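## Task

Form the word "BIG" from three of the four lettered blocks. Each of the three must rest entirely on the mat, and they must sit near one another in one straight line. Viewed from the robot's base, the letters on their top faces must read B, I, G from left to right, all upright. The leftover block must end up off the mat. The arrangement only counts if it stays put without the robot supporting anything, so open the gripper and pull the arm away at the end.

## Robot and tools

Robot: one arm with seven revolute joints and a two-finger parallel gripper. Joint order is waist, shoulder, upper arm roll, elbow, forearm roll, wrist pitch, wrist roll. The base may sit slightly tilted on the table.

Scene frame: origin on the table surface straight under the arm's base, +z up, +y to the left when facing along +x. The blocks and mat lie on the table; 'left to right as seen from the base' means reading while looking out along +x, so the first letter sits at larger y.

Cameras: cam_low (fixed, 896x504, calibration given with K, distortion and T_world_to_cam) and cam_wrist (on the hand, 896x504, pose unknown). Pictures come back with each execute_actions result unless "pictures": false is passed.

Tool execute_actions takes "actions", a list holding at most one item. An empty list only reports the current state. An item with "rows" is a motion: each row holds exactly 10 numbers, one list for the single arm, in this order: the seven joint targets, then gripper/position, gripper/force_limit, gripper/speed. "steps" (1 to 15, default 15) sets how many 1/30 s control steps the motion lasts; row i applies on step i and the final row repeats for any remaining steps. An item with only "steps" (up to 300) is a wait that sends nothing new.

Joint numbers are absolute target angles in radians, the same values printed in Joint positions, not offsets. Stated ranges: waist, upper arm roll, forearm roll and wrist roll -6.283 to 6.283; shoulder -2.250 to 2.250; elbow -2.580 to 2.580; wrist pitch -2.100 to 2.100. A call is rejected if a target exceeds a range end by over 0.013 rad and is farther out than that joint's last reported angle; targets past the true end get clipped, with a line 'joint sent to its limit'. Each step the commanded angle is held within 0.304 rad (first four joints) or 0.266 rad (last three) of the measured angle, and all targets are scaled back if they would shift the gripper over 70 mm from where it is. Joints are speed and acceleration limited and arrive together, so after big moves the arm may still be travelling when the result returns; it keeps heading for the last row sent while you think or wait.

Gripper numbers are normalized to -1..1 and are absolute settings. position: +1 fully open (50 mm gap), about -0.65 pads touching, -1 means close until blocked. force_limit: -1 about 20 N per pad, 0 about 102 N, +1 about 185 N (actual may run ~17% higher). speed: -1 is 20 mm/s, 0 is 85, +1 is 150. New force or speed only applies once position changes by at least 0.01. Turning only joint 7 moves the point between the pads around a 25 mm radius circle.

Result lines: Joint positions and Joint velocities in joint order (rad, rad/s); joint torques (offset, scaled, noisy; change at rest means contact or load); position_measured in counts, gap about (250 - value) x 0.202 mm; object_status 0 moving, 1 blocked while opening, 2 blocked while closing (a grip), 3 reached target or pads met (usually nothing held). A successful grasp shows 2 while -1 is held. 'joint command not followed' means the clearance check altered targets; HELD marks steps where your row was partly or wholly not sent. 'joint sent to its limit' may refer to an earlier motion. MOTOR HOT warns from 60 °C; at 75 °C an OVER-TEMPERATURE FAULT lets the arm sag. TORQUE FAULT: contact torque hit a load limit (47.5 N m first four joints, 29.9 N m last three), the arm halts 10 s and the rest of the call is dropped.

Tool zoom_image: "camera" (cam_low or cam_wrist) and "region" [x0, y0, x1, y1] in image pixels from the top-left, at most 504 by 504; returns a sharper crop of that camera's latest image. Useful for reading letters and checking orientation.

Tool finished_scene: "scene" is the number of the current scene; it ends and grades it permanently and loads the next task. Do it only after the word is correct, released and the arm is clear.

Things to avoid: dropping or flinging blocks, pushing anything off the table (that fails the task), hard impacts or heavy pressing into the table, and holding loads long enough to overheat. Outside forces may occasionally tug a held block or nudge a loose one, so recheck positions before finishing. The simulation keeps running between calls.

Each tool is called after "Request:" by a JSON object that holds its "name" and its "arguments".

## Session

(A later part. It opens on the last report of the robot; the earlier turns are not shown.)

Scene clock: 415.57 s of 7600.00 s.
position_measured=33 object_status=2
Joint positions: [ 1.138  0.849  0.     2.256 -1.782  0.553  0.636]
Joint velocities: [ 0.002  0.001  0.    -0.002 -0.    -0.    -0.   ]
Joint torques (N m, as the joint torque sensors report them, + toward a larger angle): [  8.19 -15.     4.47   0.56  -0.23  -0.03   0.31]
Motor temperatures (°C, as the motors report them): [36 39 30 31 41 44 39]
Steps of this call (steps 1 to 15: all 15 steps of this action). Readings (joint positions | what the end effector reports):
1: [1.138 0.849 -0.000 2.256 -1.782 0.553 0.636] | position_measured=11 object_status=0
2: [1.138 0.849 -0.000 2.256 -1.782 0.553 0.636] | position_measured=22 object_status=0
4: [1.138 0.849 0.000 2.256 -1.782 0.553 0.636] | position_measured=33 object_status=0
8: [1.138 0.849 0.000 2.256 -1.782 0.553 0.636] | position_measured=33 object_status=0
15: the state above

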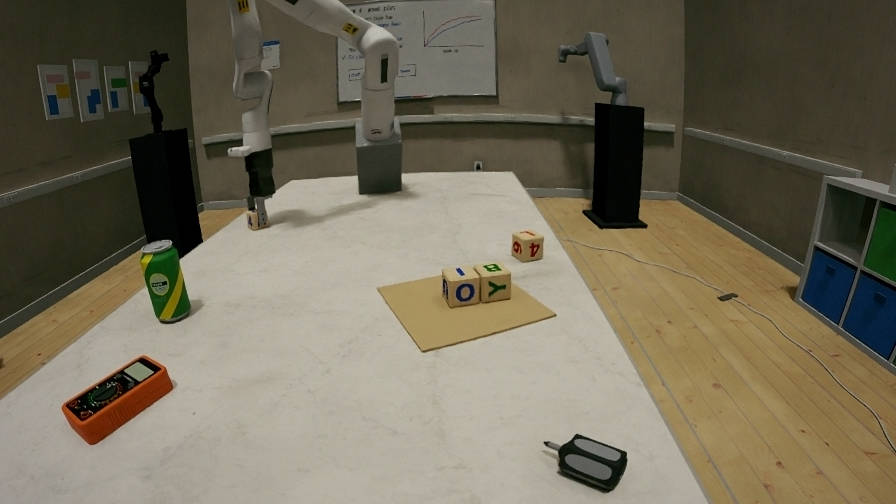

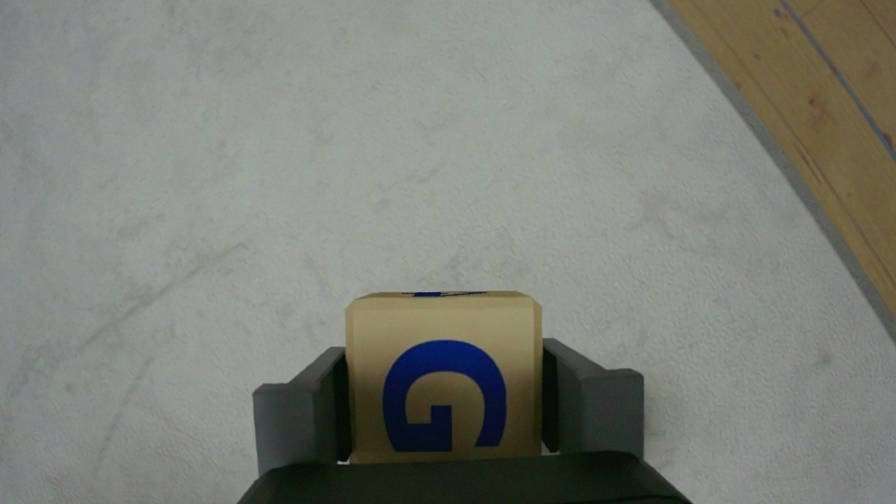

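Request:
{"name": "execute_actions", "arguments": {"actions": [{"rows":[[1.17,0.795,0,2.2645,-1.677,0.55,0.551,-1,-0.5,-0.3],[1.17,0.795,0,2.2645,-1.677,0.55,0.551,-1,-0.5,-0.3],[1.17,0.795,0,2.2645,-1.677,0.55,0.551,-1,-0.5,-0.3],[1.17,0.795,0,2.2645,-1.677,0.55,0.551,-1,-0.5,-0.3],[1.17,0.795,0,2.2645,-1.677,0.55,0.551,-1,-0.5,-0.3],[1.25,0.65,0,2.28,-1.4,0.55,0.33,-1,-0.5,-0.3]],"steps":15}], "pictures": false}}

Request:
{"name": "execute_actions", "arguments": {"actions": [{"rows":[[1.1,0.3,0,2.2,-1.0,0.55,0.3,-1,-0.5,-0.3]],"steps":15}], "pictures": false}}

Request:
{"name": "execute_actions", "arguments": {"actions": [{"rows":[[0.1,0.1,0,2.0,-0.3,0.55,0.2,-1,-0.5,-0.3]],"steps":15}], "pictures": false}}

Request:
{"name": "execute_actions", "arguments": {"actions": [{"steps":20}], "pictures": false}}

Request:
{"name": "execute_actions", "arguments": {"actions": [{"rows":[[-0.1658,0.3,0,1.42,-0.005,0.86,0.07,-1,-0.5,-0.3]],"steps":15}], "pictures": false}}

Request:
{"name": "execute_actions", "arguments": {"actions": [{"steps":15}], "pictures": false}}

Request:
{"name": "execute_actions", "arguments": {"actions": [{"rows":[[-0.159,0.453,0,1.385,0.003,0.746,0.066,-1,-0.5,-0.3]],"steps":15}], "pictures": false}}

Request:
{"name": "execute_actions", "arguments": {"actions": [{"steps":12}]}}

Scene clock: 446.93 s of 7600.00 s.
position_measured=33 object_status=2
Joint positions: [ 1.245  0.659  0.001  2.279 -1.408  0.55   0.336]
Joint velocities: [ 0.051 -0.091  0.001  0.019  0.285 -0.001 -0.207]
Joint torques (N m, as the joint torque sensors report them, + toward a larger angle): [  6.58 -12.05   3.75  -0.94  -0.52  -0.02   0.79]
Motor temperatures (°C, as the motors report them): [36 39 30 31 41 44 39]
Steps of this call (steps 1 to 15: the robot went on to your last target; steps 16 to 90: nothing new was sent; then 27.87 s passed at rest; steps 91 to 105: all 15 steps of this action). Readings (joint positions | what the end effector reports):
91: [1.139 0.847 -0.000 2.256 -1.780 0.553 0.635] | position_measured=33 object_status=2
92: [1.143 0.840 -0.001 2.257 -1.771 0.553 0.627] | position_measured=33 object_status=2
94: [1.158 0.815 -0.001 2.260 -1.726 0.552 0.591] | position_measured=33 object_status=2
98: [1.186 0.767 -0.001 2.268 -1.637 0.550 0.516] | position_measured=33 object_status=2
105: the state above

Scene clock: 447.43 s of 7600.00 s.
position_measured=33 object_status=2
Joint positions: [ 1.11   0.325 -0.001  2.204 -1.028  0.55   0.302]
Joint velocities: [-0.136 -0.349 -0.002 -0.082  0.554  0.002 -0.032]
Joint torques (N m, as the joint torque sensors report them, + toward a larger angle): [  7.23 -10.66   5.3   -3.66  -0.11  -0.71   0.33]
Motor temperatures (°C, as the motors report them): [36 39 30 31 41 44 39]
Steps of this call (steps 1 to 15: all 15 steps of this action). Readings (joint positions | what the end effector reports):
1: [1.245 0.655 0.001 2.279 -1.401 0.550 0.331] | position_measured=33 object_status=2
2: [1.242 0.646 0.001 2.278 -1.393 0.549 0.329] | position_measured=33 object_status=2
4: [1.227 0.611 0.001 2.270 -1.364 0.549 0.325] | position_measured=33 object_status=2
8: [1.178 0.496 0.000 2.243 -1.261 0.550 0.316] | position_measured=33 object_status=2
15: the state above

Scene clock: 447.93 s of 7600.00 s.
position_measured=33 object_status=2
Joint positions: [ 0.752  0.153  0.001  2.05  -0.699  0.549  0.226]
Joint velocities: [-0.918 -0.2   -0.002 -0.198  0.803  0.001 -0.101]
Joint torques (N m, as the joint torque sensors report them, + toward a larger angle): [  5.09 -15.46   4.07  -5.02   0.05  -0.46   0.39]
Motor temperatures (°C, as the motors report them): [36 39 30 31 41 44 39]
Steps of this call (steps 1 to 15: all 15 steps of this action). Readings (joint positions | what the end effector reports):
1: [1.104 0.313 -0.000 2.201 -1.011 0.550 0.300] | position_measured=33 object_status=2
2: [1.093 0.300 0.001 2.196 -0.995 0.550 0.298] | position_measured=33 object_status=2
4: [1.055 0.272 0.002 2.174 -0.960 0.549 0.288] | position_measured=33 object_status=2
8: [0.954 0.218 0.001 2.117 -0.875 0.549 0.259] | position_measured=33 object_status=2
15: the state above

Scene clock: 448.60 s of 7600.00 s.
position_measured=33 object_status=2
Joint positions: [ 0.155  0.102 -0.001  2.002 -0.32   0.55   0.201]
Joint velocities: [-0.594 -0.024 -0.015 -0.02   0.235  0.004 -0.012]
Joint torques (N m, as the joint torque sensors report them, + toward a larger angle): [  3.51 -17.51   3.43  -4.98  -0.12  -0.35   0.4 ]
Motor temperatures (°C, as the motors report them): [36 39 30 31 41 44 39]
Steps of this call (steps 1 to 20: the robot went on to your last target). Readings (joint positions | what the end effector reports):
1: [0.721 0.147 0.001 2.044 -0.672 0.549 0.223] | position_measured=33 object_status=2
2: [0.689 0.141 0.001 2.039 -0.645 0.549 0.220] | position_measured=33 object_status=2
4: [0.626 0.132 0.000 2.029 -0.590 0.549 0.215] | position_measured=33 object_status=2
8: [0.498 0.119 0.000 2.016 -0.480 0.549 0.209] | position_measured=33 object_status=2
20: the state above

Scene clock: 449.10 s of 7600.00 s.
position_measured=33 object_status=2
Joint positions: [-0.13   0.272 -0.001  1.612 -0.041  0.815  0.086]
Joint velocities: [-0.14   0.119  0.009 -0.846  0.158  0.199 -0.072]
Joint torques (N m, as the joint torque sensors report them, + toward a larger angle): [  0.86 -23.48   1.59  -6.56  -0.17   0.25   0.12]
Motor temperatures (°C, as the motors report them): [36 39 30 31 41 44 39]
Steps of this call (steps 1 to 15: all 15 steps of this action). Readings (joint positions | what the end effector reports):
1: [0.135 0.102 -0.001 2.001 -0.312 0.550 0.200] | position_measured=33 object_status=2
2: [0.111 0.106 0.000 1.996 -0.301 0.553 0.199] | position_measured=33 object_status=2
4: [0.059 0.124 0.000 1.971 -0.268 0.574 0.188] | position_measured=33 object_status=2
8: [-0.045 0.197 -0.000 1.855 -0.154 0.674 0.141] | position_measured=33 object_status=2
15: the state above

Scene clock: 449.60 s of 7600.00 s.
position_measured=33 object_status=2
Joint positions: [-0.165  0.299 -0.     1.42  -0.005  0.86   0.07 ]
Joint velocities: [-0.003  0.006  0.001 -0.003  0.001  0.001 -0.001]
Joint torques (N m, as the joint torque sensors report them, + toward a larger angle): [  0.47 -24.35   0.54  -8.39  -0.45  -0.32   0.33]
Motor temperatures (°C, as the motors report them): [36 39 30 31 41 44 39]
Steps of this call (steps 1 to 15: the robot went on to your last target). Readings (joint positions | what the end effector reports):
1: [-0.135 0.276 -0.001 1.584 -0.036 0.821 0.084] | position_measured=33 object_status=2
2: [-0.140 0.280 -0.000 1.556 -0.031 0.828 0.082] | position_measured=33 object_status=2
4: [-0.150 0.288 -0.000 1.502 -0.021 0.840 0.077] | position_measured=33 object_status=2
8: [-0.163 0.296 -0.001 1.431 -0.007 0.856 0.071] | position_measured=33 object_status=2
15: the state above

Scene clock: 450.10 s of 7600.00 s.
position_measured=33 object_status=2
Joint positions: [-0.159  0.451  0.     1.385  0.003  0.746  0.066]
Joint velocities: [ 0.001  0.021  0.001 -0.006  0.001 -0.001  0.   ]
Joint torques (N m, as the joint torque sensors report them, + toward a larger angle): [  0.14 -25.34   0.71  -7.31  -0.32  -0.22   0.32]
Motor temperatures (°C, as the motors report them): [36 39 30 31 41 44 39]
Steps of this call (steps 1 to 15: all 15 steps of this action). Readings (joint positions | what the end effector reports):
1: [-0.165 0.301 -0.000 1.420 -0.005 0.859 0.070] | position_measured=33 object_status=2
2: [-0.165 0.307 -0.000 1.418 -0.005 0.855 0.070] | position_measured=33 object_status=2
4: [-0.163 0.337 -0.000 1.411 -0.003 0.834 0.069] | position_measured=33 object_status=2
8: [-0.160 0.423 0.000 1.392 0.001 0.768 0.067] | position_measured=33 object_status=2
15: the state above

Scene clock: 450.50 s of 7600.00 s.
position_measured=33 object_status=2
Joint positions: [-0.159  0.453 -0.     1.385  0.003  0.746  0.066]
Joint velocities: [-0.     0.001 -0.001 -0.     0.    -0.    -0.   ]
Joint torques (N m, as the joint torque sensors report them, + toward a larger angle): [  0.32 -25.68   0.68  -7.67  -0.31  -0.23   0.3 ]
Motor temperatures (°C, as the motors report them): [36 39 30 31 41 44 39]
Steps of this call (steps 1 to 12: the robot went on to your last target). Readings (joint positions | what the end effector reports):
1: [-0.159 0.451 0.000 1.385 0.003 0.746 0.066] | position_measured=33 object_status=2
2: [-0.159 0.452 0.000 1.385 0.003 0.746 0.066] | position_measured=33 object_status=2
4: [-0.159 0.452 0.000 1.385 0.003 0.746 0.066] | position_measured=33 object_status=2
8: [-0.159 0.453 0.000 1.385 0.003 0.746 0.066] | position_measured=33 object_status=2
12: the state above

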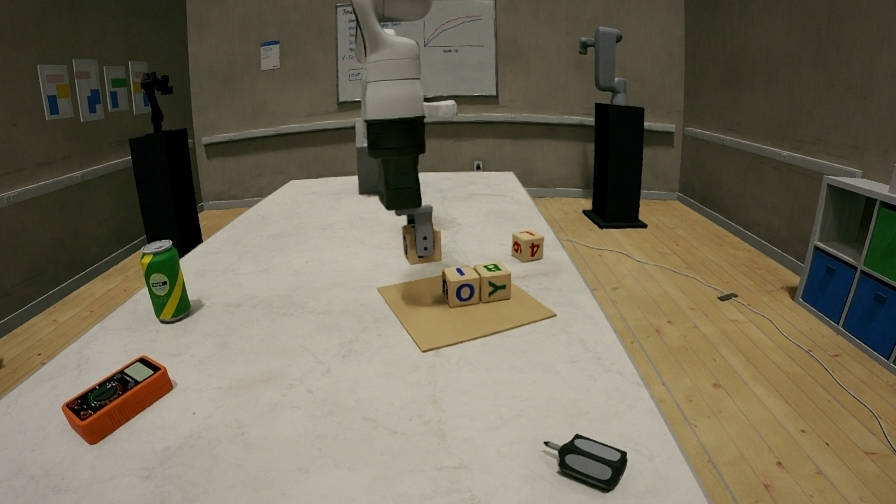

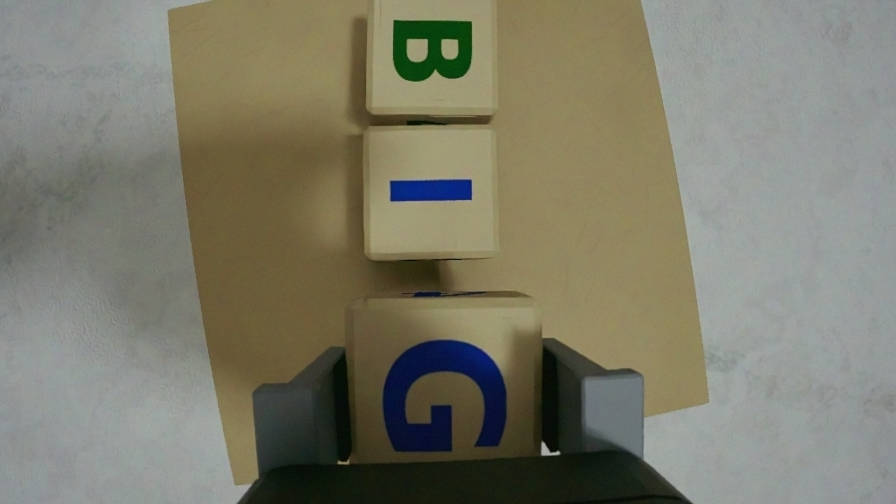

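Request:
{"name": "execute_actions", "arguments": {"actions": [{"rows":[[-0.161,0.492,0,1.392,0.007,0.70,0.062,-1,-0.5,-0.3],[-0.161,0.492,0,1.392,0.007,0.70,0.062,-1,-0.5,-0.3],[-0.161,0.492,0,1.392,0.007,0.70,0.062,-1,-0.5,-0.3],[-0.161,0.492,0,1.392,0.007,0.70,0.062,-1,-0.5,-0.3],[-0.161,0.492,0,1.392,0.007,0.70,0.062,-1,-0.5,-0.3],[-0.159,0.536,0,1.384,0.012,0.663,0.058,-1,-0.5,-0.3]],"steps":15}], "pictures": false}}

Request:
{"name": "execute_actions", "arguments": {"actions": [{"steps":8}]}}

Scene clock: 460.17 s of 7600.00 s.
position_measured=33 object_status=2
Joint positions: [-0.159  0.534  0.     1.384  0.012  0.663  0.058]
Joint velocities: [ 0.     0.015 -0.001 -0.004  0.    -0.005 -0.   ]
Joint torques (N m, as the joint torque sensors report them, + toward a larger angle): [  0.34 -25.95   0.81  -6.94  -0.29   0.15   0.3 ]
Motor temperatures (°C, as the motors report them): [36 39 30 31 41 44 39]
Steps of this call (steps 1 to 15: the robot went on to your last target; steps 16 to 90: nothing new was sent; then 6.17 s passed at rest; steps 91 to 105: all 15 steps of this action). Readings (joint positions | what the end effector reports):
91: [-0.159 0.454 0.000 1.385 0.003 0.745 0.066] | position_measured=33 object_status=2
92: [-0.159 0.460 0.000 1.385 0.004 0.739 0.065] | position_measured=33 object_status=2
94: [-0.160 0.480 0.000 1.389 0.006 0.716 0.063] | position_measured=33 object_status=2
98: [-0.160 0.510 -0.000 1.388 0.009 0.686 0.060] | position_measured=33 object_status=2
105: the state above

Scene clock: 460.43 s of 7600.00 s.
position_measured=33 object_status=2
Joint positions: [-0.159  0.536 -0.     1.384  0.012  0.663  0.058]
Joint velocities: [ 0.001  0.002 -0.001 -0.001  0.    -0.     0.   ]
Joint torques (N m, as the joint torque sensors report them, + toward a larger angle): [  0.29 -26.09   0.77  -7.11  -0.3   -0.34   0.3 ]
Motor temperatures (°C, as the motors report them): [36 39 30 31 41 44 39]
Steps of this call (steps 1 to 8: the robot went on to your last target). Readings (joint positions | what the end effector reports):
1: [-0.159 0.535 0.000 1.384 0.012 0.663 0.058] | position_measured=33 object_status=2
2: [-0.159 0.535 -0.000 1.384 0.012 0.663 0.058] | position_measured=33 object_status=2
4: [-0.159 0.536 -0.000 1.384 0.012 0.663 0.058] | position_measured=33 object_status=2
8: the state above

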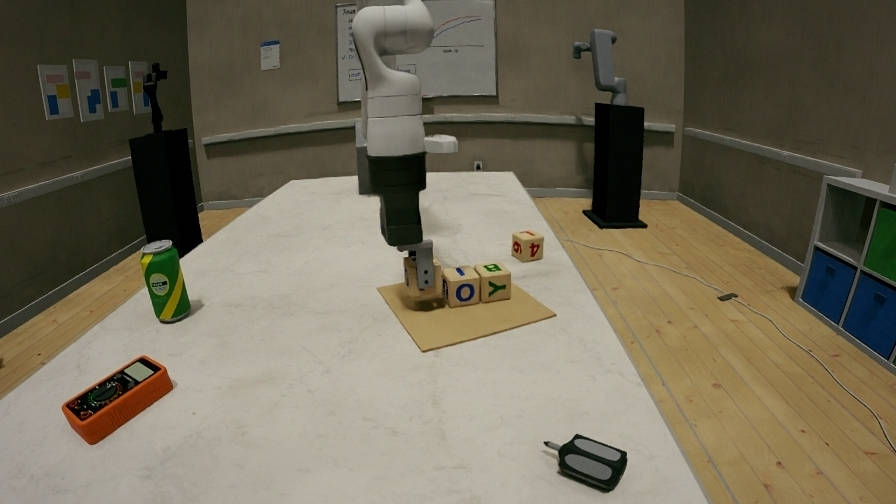

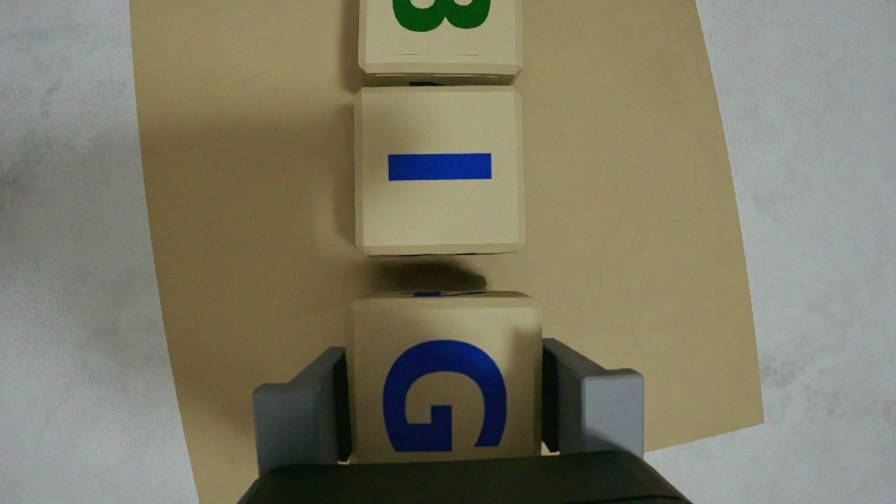

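Request:
{"name": "execute_actions", "arguments": {"actions": [{"rows":[[-0.171,0.536,0,1.384,0.014,0.663,0.048,-1,-0.5,-0.3],[-0.171,0.536,0,1.384,0.014,0.663,0.048,-1,-0.5,-0.3],[-0.171,0.536,0,1.384,0.014,0.663,0.048,-1,-0.5,-0.3],[-0.171,0.536,0,1.384,0.014,0.663,0.048,-1,-0.5,-0.3],[-0.171,0.536,0,1.384,0.014,0.663,0.048,-1,-0.5,-0.3],[-0.170,0.551,0,1.381,0.016,0.651,0.047,-1,-0.5,-0.3],[-0.170,0.551,0,1.381,0.016,0.651,0.047,-1,-0.5,-0.3],[-0.170,0.551,0,1.381,0.016,0.651,0.047,-1,-0.5,-0.3],[-0.169,0.566,0,1.378,0.017,0.639,0.046,-1,-0.5,-0.3]],"steps":15}], "pictures": false}}

Request:
{"name": "execute_actions", "arguments": {"actions": [{"steps":8}]}}

Request:
{"name": "zoom_image", "arguments": {"camera": "cam_low", "region": [370, 230, 570, 350]}}

Scene clock: 470.50 s of 7600.00 s.
position_measured=33 object_status=2
Joint positions: [-0.169  0.565  0.     1.378  0.017  0.64   0.046]
Joint velocities: [-0.001  0.015  0.    -0.006  0.002 -0.011 -0.001]
Joint torques (N m, as the joint torque sensors report them, + toward a larger angle): [  0.15 -26.     0.79  -7.13  -0.4   -0.04   0.36]
Motor temperatures (°C, as the motors report them): [36 40 30 31 41 44 39]
Steps of this call (steps 1 to 15: the robot went on to your last target; steps 16 to 90: nothing new was sent; then 6.57 s passed at rest; steps 91 to 105: all 15 steps of this action). Readings (joint positions | what the end effector reports):
91: [-0.160 0.536 0.000 1.384 0.012 0.663 0.057] | position_measured=33 object_status=2
92: [-0.164 0.536 0.001 1.384 0.013 0.663 0.055] | position_measured=33 object_status=2
94: [-0.168 0.536 -0.000 1.384 0.013 0.663 0.050] | position_measured=33 object_status=2
98: [-0.170 0.546 -0.000 1.382 0.015 0.656 0.048] | position_measured=33 object_status=2
105: the state above

Scene clock: 470.77 s of 7600.00 s.
position_measured=33 object_status=2
Joint positions: [-0.169  0.566 -0.     1.378  0.017  0.639  0.046]
Joint velocities: [-0.     0.     0.001  0.001 -0.001 -0.    -0.   ]
Joint torques (N m, as the joint torque sensors report them, + toward a larger angle): [  0.09 -26.21   0.65  -6.82  -0.29  -0.25   0.38]
Motor temperatures (°C, as the motors report them): [36 40 30 31 41 44 39]
Steps of this call (steps 1 to 8: the robot went on to your last target). Readings (joint positions | what the end effector reports):
1: [-0.169 0.565 0.000 1.378 0.017 0.639 0.046] | position_measured=33 object_status=2
2: [-0.169 0.565 -0.000 1.378 0.017 0.639 0.046] | position_measured=33 object_status=2
4: [-0.169 0.566 -0.000 1.378 0.017 0.639 0.046] | position_measured=33 object_status=2
8: the state above

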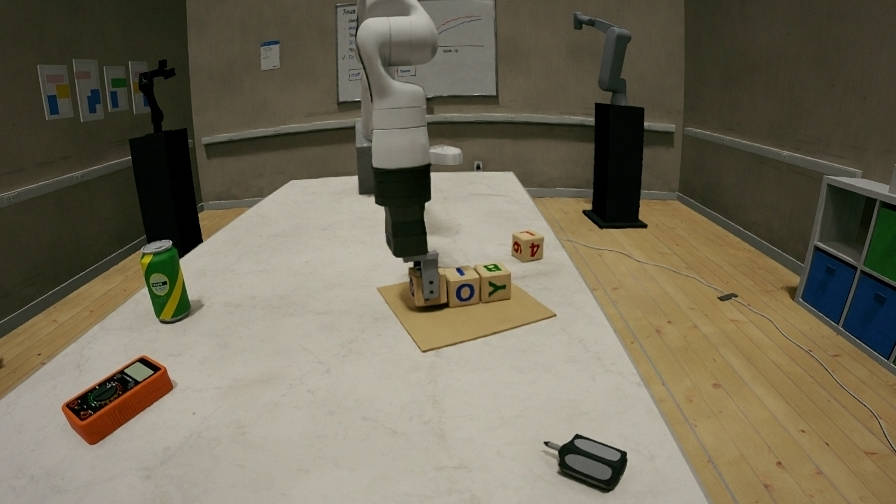

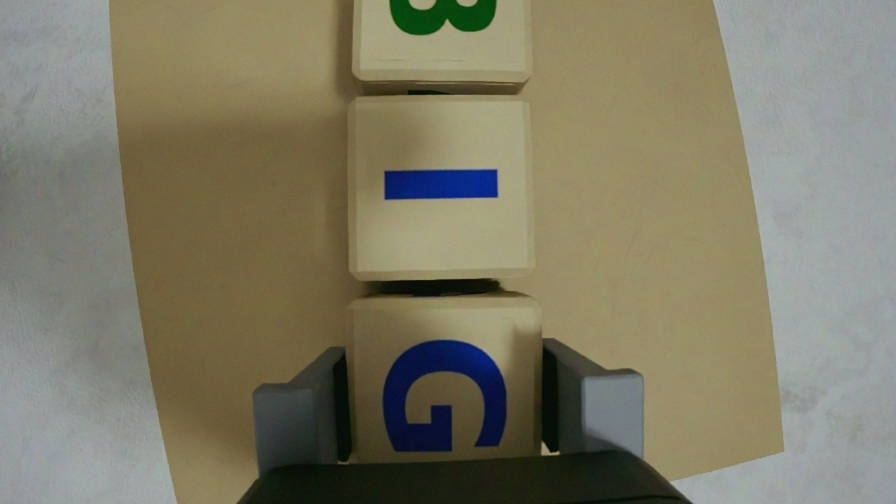

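Region (370, 230, 570, 350) of cam_low's 896x504 image, scaled by 2.520, with more detail than that image has; it fills the top 302 rows of this view, and the rest is white.

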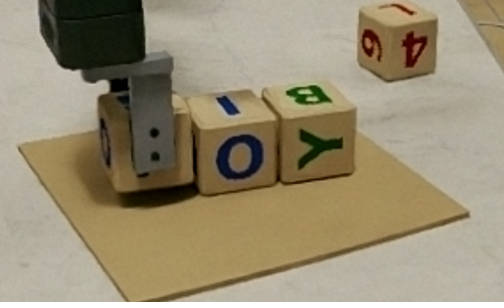

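Close. Finish descent gently.

Request:
{"name": "execute_actions", "arguments": {"actions": [{"rows":[[-0.169,0.570,0,1.379,0.018,0.634,0.046,-1,-0.5,-0.3],[-0.169,0.570,0,1.379,0.018,0.634,0.046,-1,-0.5,-0.3],[-0.169,0.570,0,1.379,0.018,0.634,0.046,-1,-0.5,-0.3],[-0.1685,0.575,0,1.379,0.018,0.629,0.046,-1,-0.5,-0.3],[-0.1685,0.575,0,1.379,0.018,0.629,0.046,-1,-0.5,-0.3],[-0.1685,0.575,0,1.379,0.018,0.629,0.046,-1,-0.5,-0.3],[-0.168,0.580,0,1.378,0.019,0.625,0.046,-1,-0.5,-0.3]],"steps":15}]}}

Scene clock: 477.43 s of 7600.00 s.
position_measured=33 object_status=2
Joint positions: [-0.168  0.58   0.     1.378  0.019  0.625  0.046]
Joint velocities: [ 0.001  0.002  0.    -0.     0.003 -0.001 -0.   ]
Joint torques (N m, as the joint torque sensors report them, + toward a larger angle): [  0.07 -25.97   0.69  -6.84  -0.35   0.05   0.32]
Motor temperatures (°C, as the motors report them): [36 40 30 31 41 44 39]
Steps of this call (steps 1 to 15: the robot went on to your last target; steps 16 to 90: nothing new was sent; then 3.17 s passed at rest; steps 91 to 105: all 15 steps of this action). Readings (joint positions | what the end effector reports):
91: [-0.169 0.567 0.000 1.378 0.017 0.638 0.046] | position_measured=33 object_status=2
92: [-0.169 0.568 0.000 1.378 0.017 0.637 0.046] | position_measured=33 object_status=2
94: [-0.169 0.570 -0.000 1.379 0.018 0.635 0.046] | position_measured=33 object_status=2
98: [-0.168 0.576 -0.000 1.378 0.018 0.628 0.046] | position_measured=33 object_status=2
105: the state above

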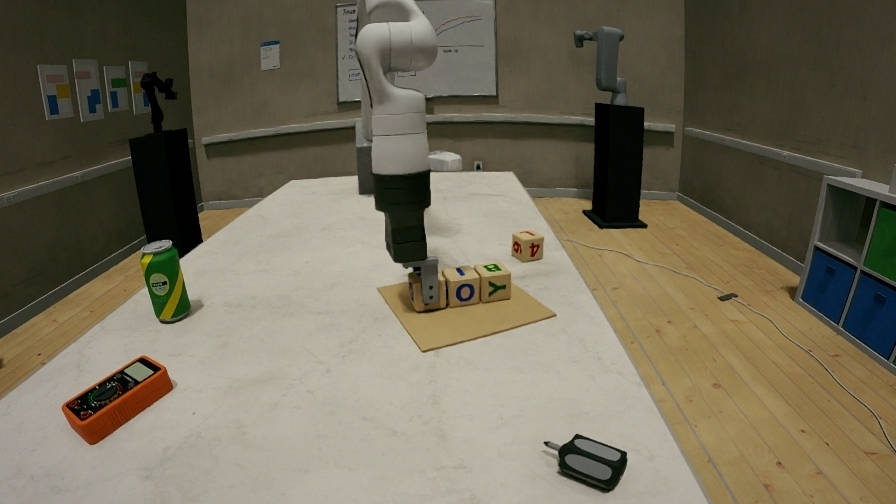

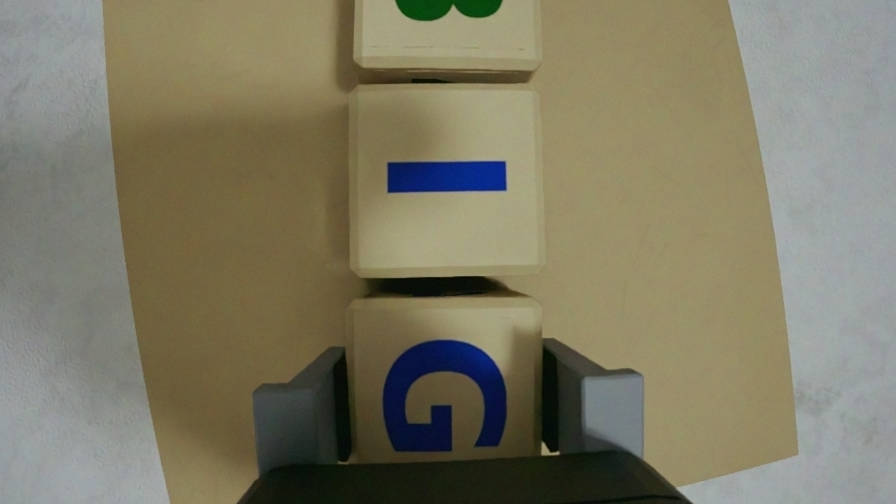

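Request:
{"name": "execute_actions", "arguments": {"actions": [{"rows":[[-0.171,0.580,0,1.378,0.019,0.625,0.044,-1,-0.5,-0.3],[-0.171,0.580,0,1.378,0.019,0.625,0.044,-1,-0.5,-0.3],[-0.171,0.580,0,1.378,0.019,0.625,0.044,-1,-0.5,-0.3],[-0.171,0.580,0,1.378,0.019,0.625,0.044,-1,-0.5,-0.3],[-0.171,0.584,0,1.377,0.019,0.622,0.044,-1,-0.5,-0.3]],"steps":15}], "pictures": false}}

Scene clock: 481.77 s of 7600.00 s.
position_measured=33 object_status=2
Joint positions: [-0.171  0.581  0.     1.377  0.019  0.624  0.044]
Joint velocities: [-0.001  0.    -0.     0.    -0.001 -0.    -0.   ]
Joint torques (N m, as the joint torque sensors report them, + toward a larger angle): [  0.07 -23.44   0.54  -6.64  -0.34  -0.9    0.22]
Motor temperatures (°C, as the motors report them): [36 40 30 31 41 44 39]
Steps of this call (steps 1 to 15: the robot went on to your last target; steps 16 to 90: nothing new was sent; then 0.83 s passed at rest; steps 91 to 105: all 15 steps of this action). Readings (joint positions | what the end effector reports):
91: [-0.169 0.580 0.000 1.378 0.019 0.625 0.046] | position_measured=33 object_status=2
92: [-0.169 0.580 0.000 1.378 0.019 0.625 0.045] | position_measured=33 object_status=2
94: [-0.170 0.580 -0.000 1.378 0.019 0.625 0.044] | position_measured=33 object_status=2
98: [-0.171 0.581 0.000 1.377 0.019 0.624 0.044] | position_measured=33 object_status=2
105: the state above

Request:
{"name": "execute_actions", "arguments": {"actions": [{"rows":[[-0.171,0.580,0,1.378,0.019,0.625,0.044,1,-0.5,-0.5]],"steps":10}], "pictures": false}}

Request:
{"name": "execute_actions", "arguments": {"actions": [{"rows":[[-0.174,0.541,0,1.385,0.015,0.656,0.046,1,-0.5,-0.5],[-0.174,0.541,0,1.385,0.015,0.656,0.046,1,-0.5,-0.5],[-0.174,0.541,0,1.385,0.015,0.656,0.046,1,-0.5,-0.5],[-0.174,0.541,0,1.385,0.015,0.656,0.046,1,-0.5,-0.5],[-0.178,0.502,0,1.392,0.011,0.688,0.048,1,-0.5,-0.5],[-0.178,0.502,0,1.392,0.011,0.688,0.048,1,-0.5,-0.5],[-0.178,0.502,0,1.392,0.011,0.688,0.048,1,-0.5,-0.5],[-0.19,0.35,0,1.42,0,0.81,0.055,1,-0.5,-0.5]],"steps":15}], "pictures": false}}

Request:
{"name": "execute_actions", "arguments": {"actions": [{"steps":15}]}}

Scene clock: 490.40 s of 7600.00 s.
position_measured=3 object_status=0
Joint positions: [-0.171  0.58  -0.     1.378  0.019  0.625  0.044]
Joint velocities: [ 0.001  0.001 -0.001  0.     0.     0.     0.001]
Joint torques (N m, as the joint torque sensors report them, + toward a larger angle): [  0.07 -25.76   0.68  -6.62  -0.26  -0.2    0.36]
Motor temperatures (°C, as the motors report them): [36 40 30 31 41 44 39]
Steps of this call (steps 1 to 15: the robot went on to your last target; steps 16 to 90: nothing new was sent; then 5.30 s passed at rest; steps 91 to 100: all 10 steps of this action). Readings (joint positions | what the end effector reports):
91: [-0.171 0.581 0.000 1.377 0.019 0.624 0.044] | position_measured=27 object_status=0
92: [-0.171 0.580 0.000 1.378 0.019 0.624 0.044] | position_measured=18 object_status=0
94: [-0.171 0.580 0.000 1.378 0.019 0.624 0.044] | position_measured=4 object_status=0
98: [-0.171 0.580 -0.000 1.378 0.019 0.625 0.044] | position_measured=3 object_status=0
100: the state above

Scene clock: 490.90 s of 7600.00 s.
position_measured=3 object_status=3
Joint positions: [-0.188  0.375 -0.     1.414  0.002  0.791  0.054]
Joint velocities: [-0.028 -0.373  0.001  0.067 -0.032  0.339  0.022]
Joint torques (N m, as the joint torque sensors report them, + toward a larger angle): [ -0.08 -19.77   0.57  -6.47  -0.1   -0.01   0.21]
Motor temperatures (°C, as the motors report them): [36 40 30 31 41 44 39]
Steps of this call (steps 1 to 15: all 15 steps of this action). Readings (joint positions | what the end effector reports):
1: [-0.171 0.579 0.000 1.378 0.019 0.626 0.044] | position_measured=3 object_status=3
2: [-0.172 0.572 0.000 1.380 0.019 0.630 0.044] | position_measured=3 object_status=3
4: [-0.173 0.553 0.000 1.383 0.016 0.645 0.045] | position_measured=3 object_status=3
8: [-0.177 0.514 0.000 1.390 0.012 0.677 0.047] | position_measured=3 object_status=3
15: the state above

Scene clock: 491.40 s of 7600.00 s.
position_measured=3 object_status=3
Joint positions: [-0.19   0.35  -0.     1.42  -0.     0.81   0.055]
Joint velocities: [-0.001 -0.001  0.    -0.001  0.     0.    -0.   ]
Joint torques (N m, as the joint torque sensors report them, + toward a larger angle): [ -0.06 -24.04   0.35  -8.05  -0.41  -0.29   0.34]
Motor temperatures (°C, as the motors report them): [36 40 30 31 41 44 39]
Steps of this call (steps 1 to 15: the robot went on to your last target). Readings (joint positions | what the end effector reports):
1: [-0.189 0.364 -0.000 1.416 0.001 0.800 0.054] | position_measured=3 object_status=3
2: [-0.189 0.358 -0.000 1.417 0.000 0.806 0.055] | position_measured=3 object_status=3
4: [-0.190 0.355 -0.000 1.419 0.000 0.809 0.055] | position_measured=3 object_status=3
8: [-0.190 0.352 -0.000 1.420 0.000 0.810 0.055] | position_measured=3 object_status=3
15: the state above

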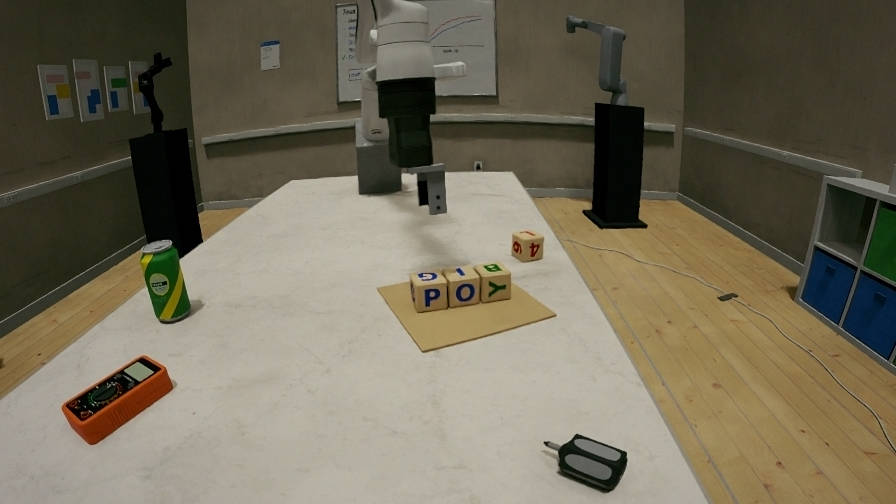

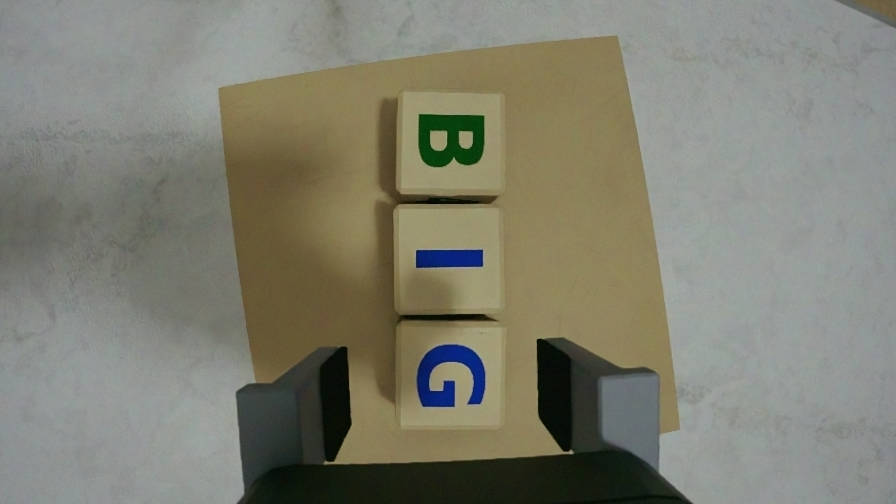

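Request:
{"name": "finished_scene", "arguments": {"scene": 2}}

The scene is finished: the task was done.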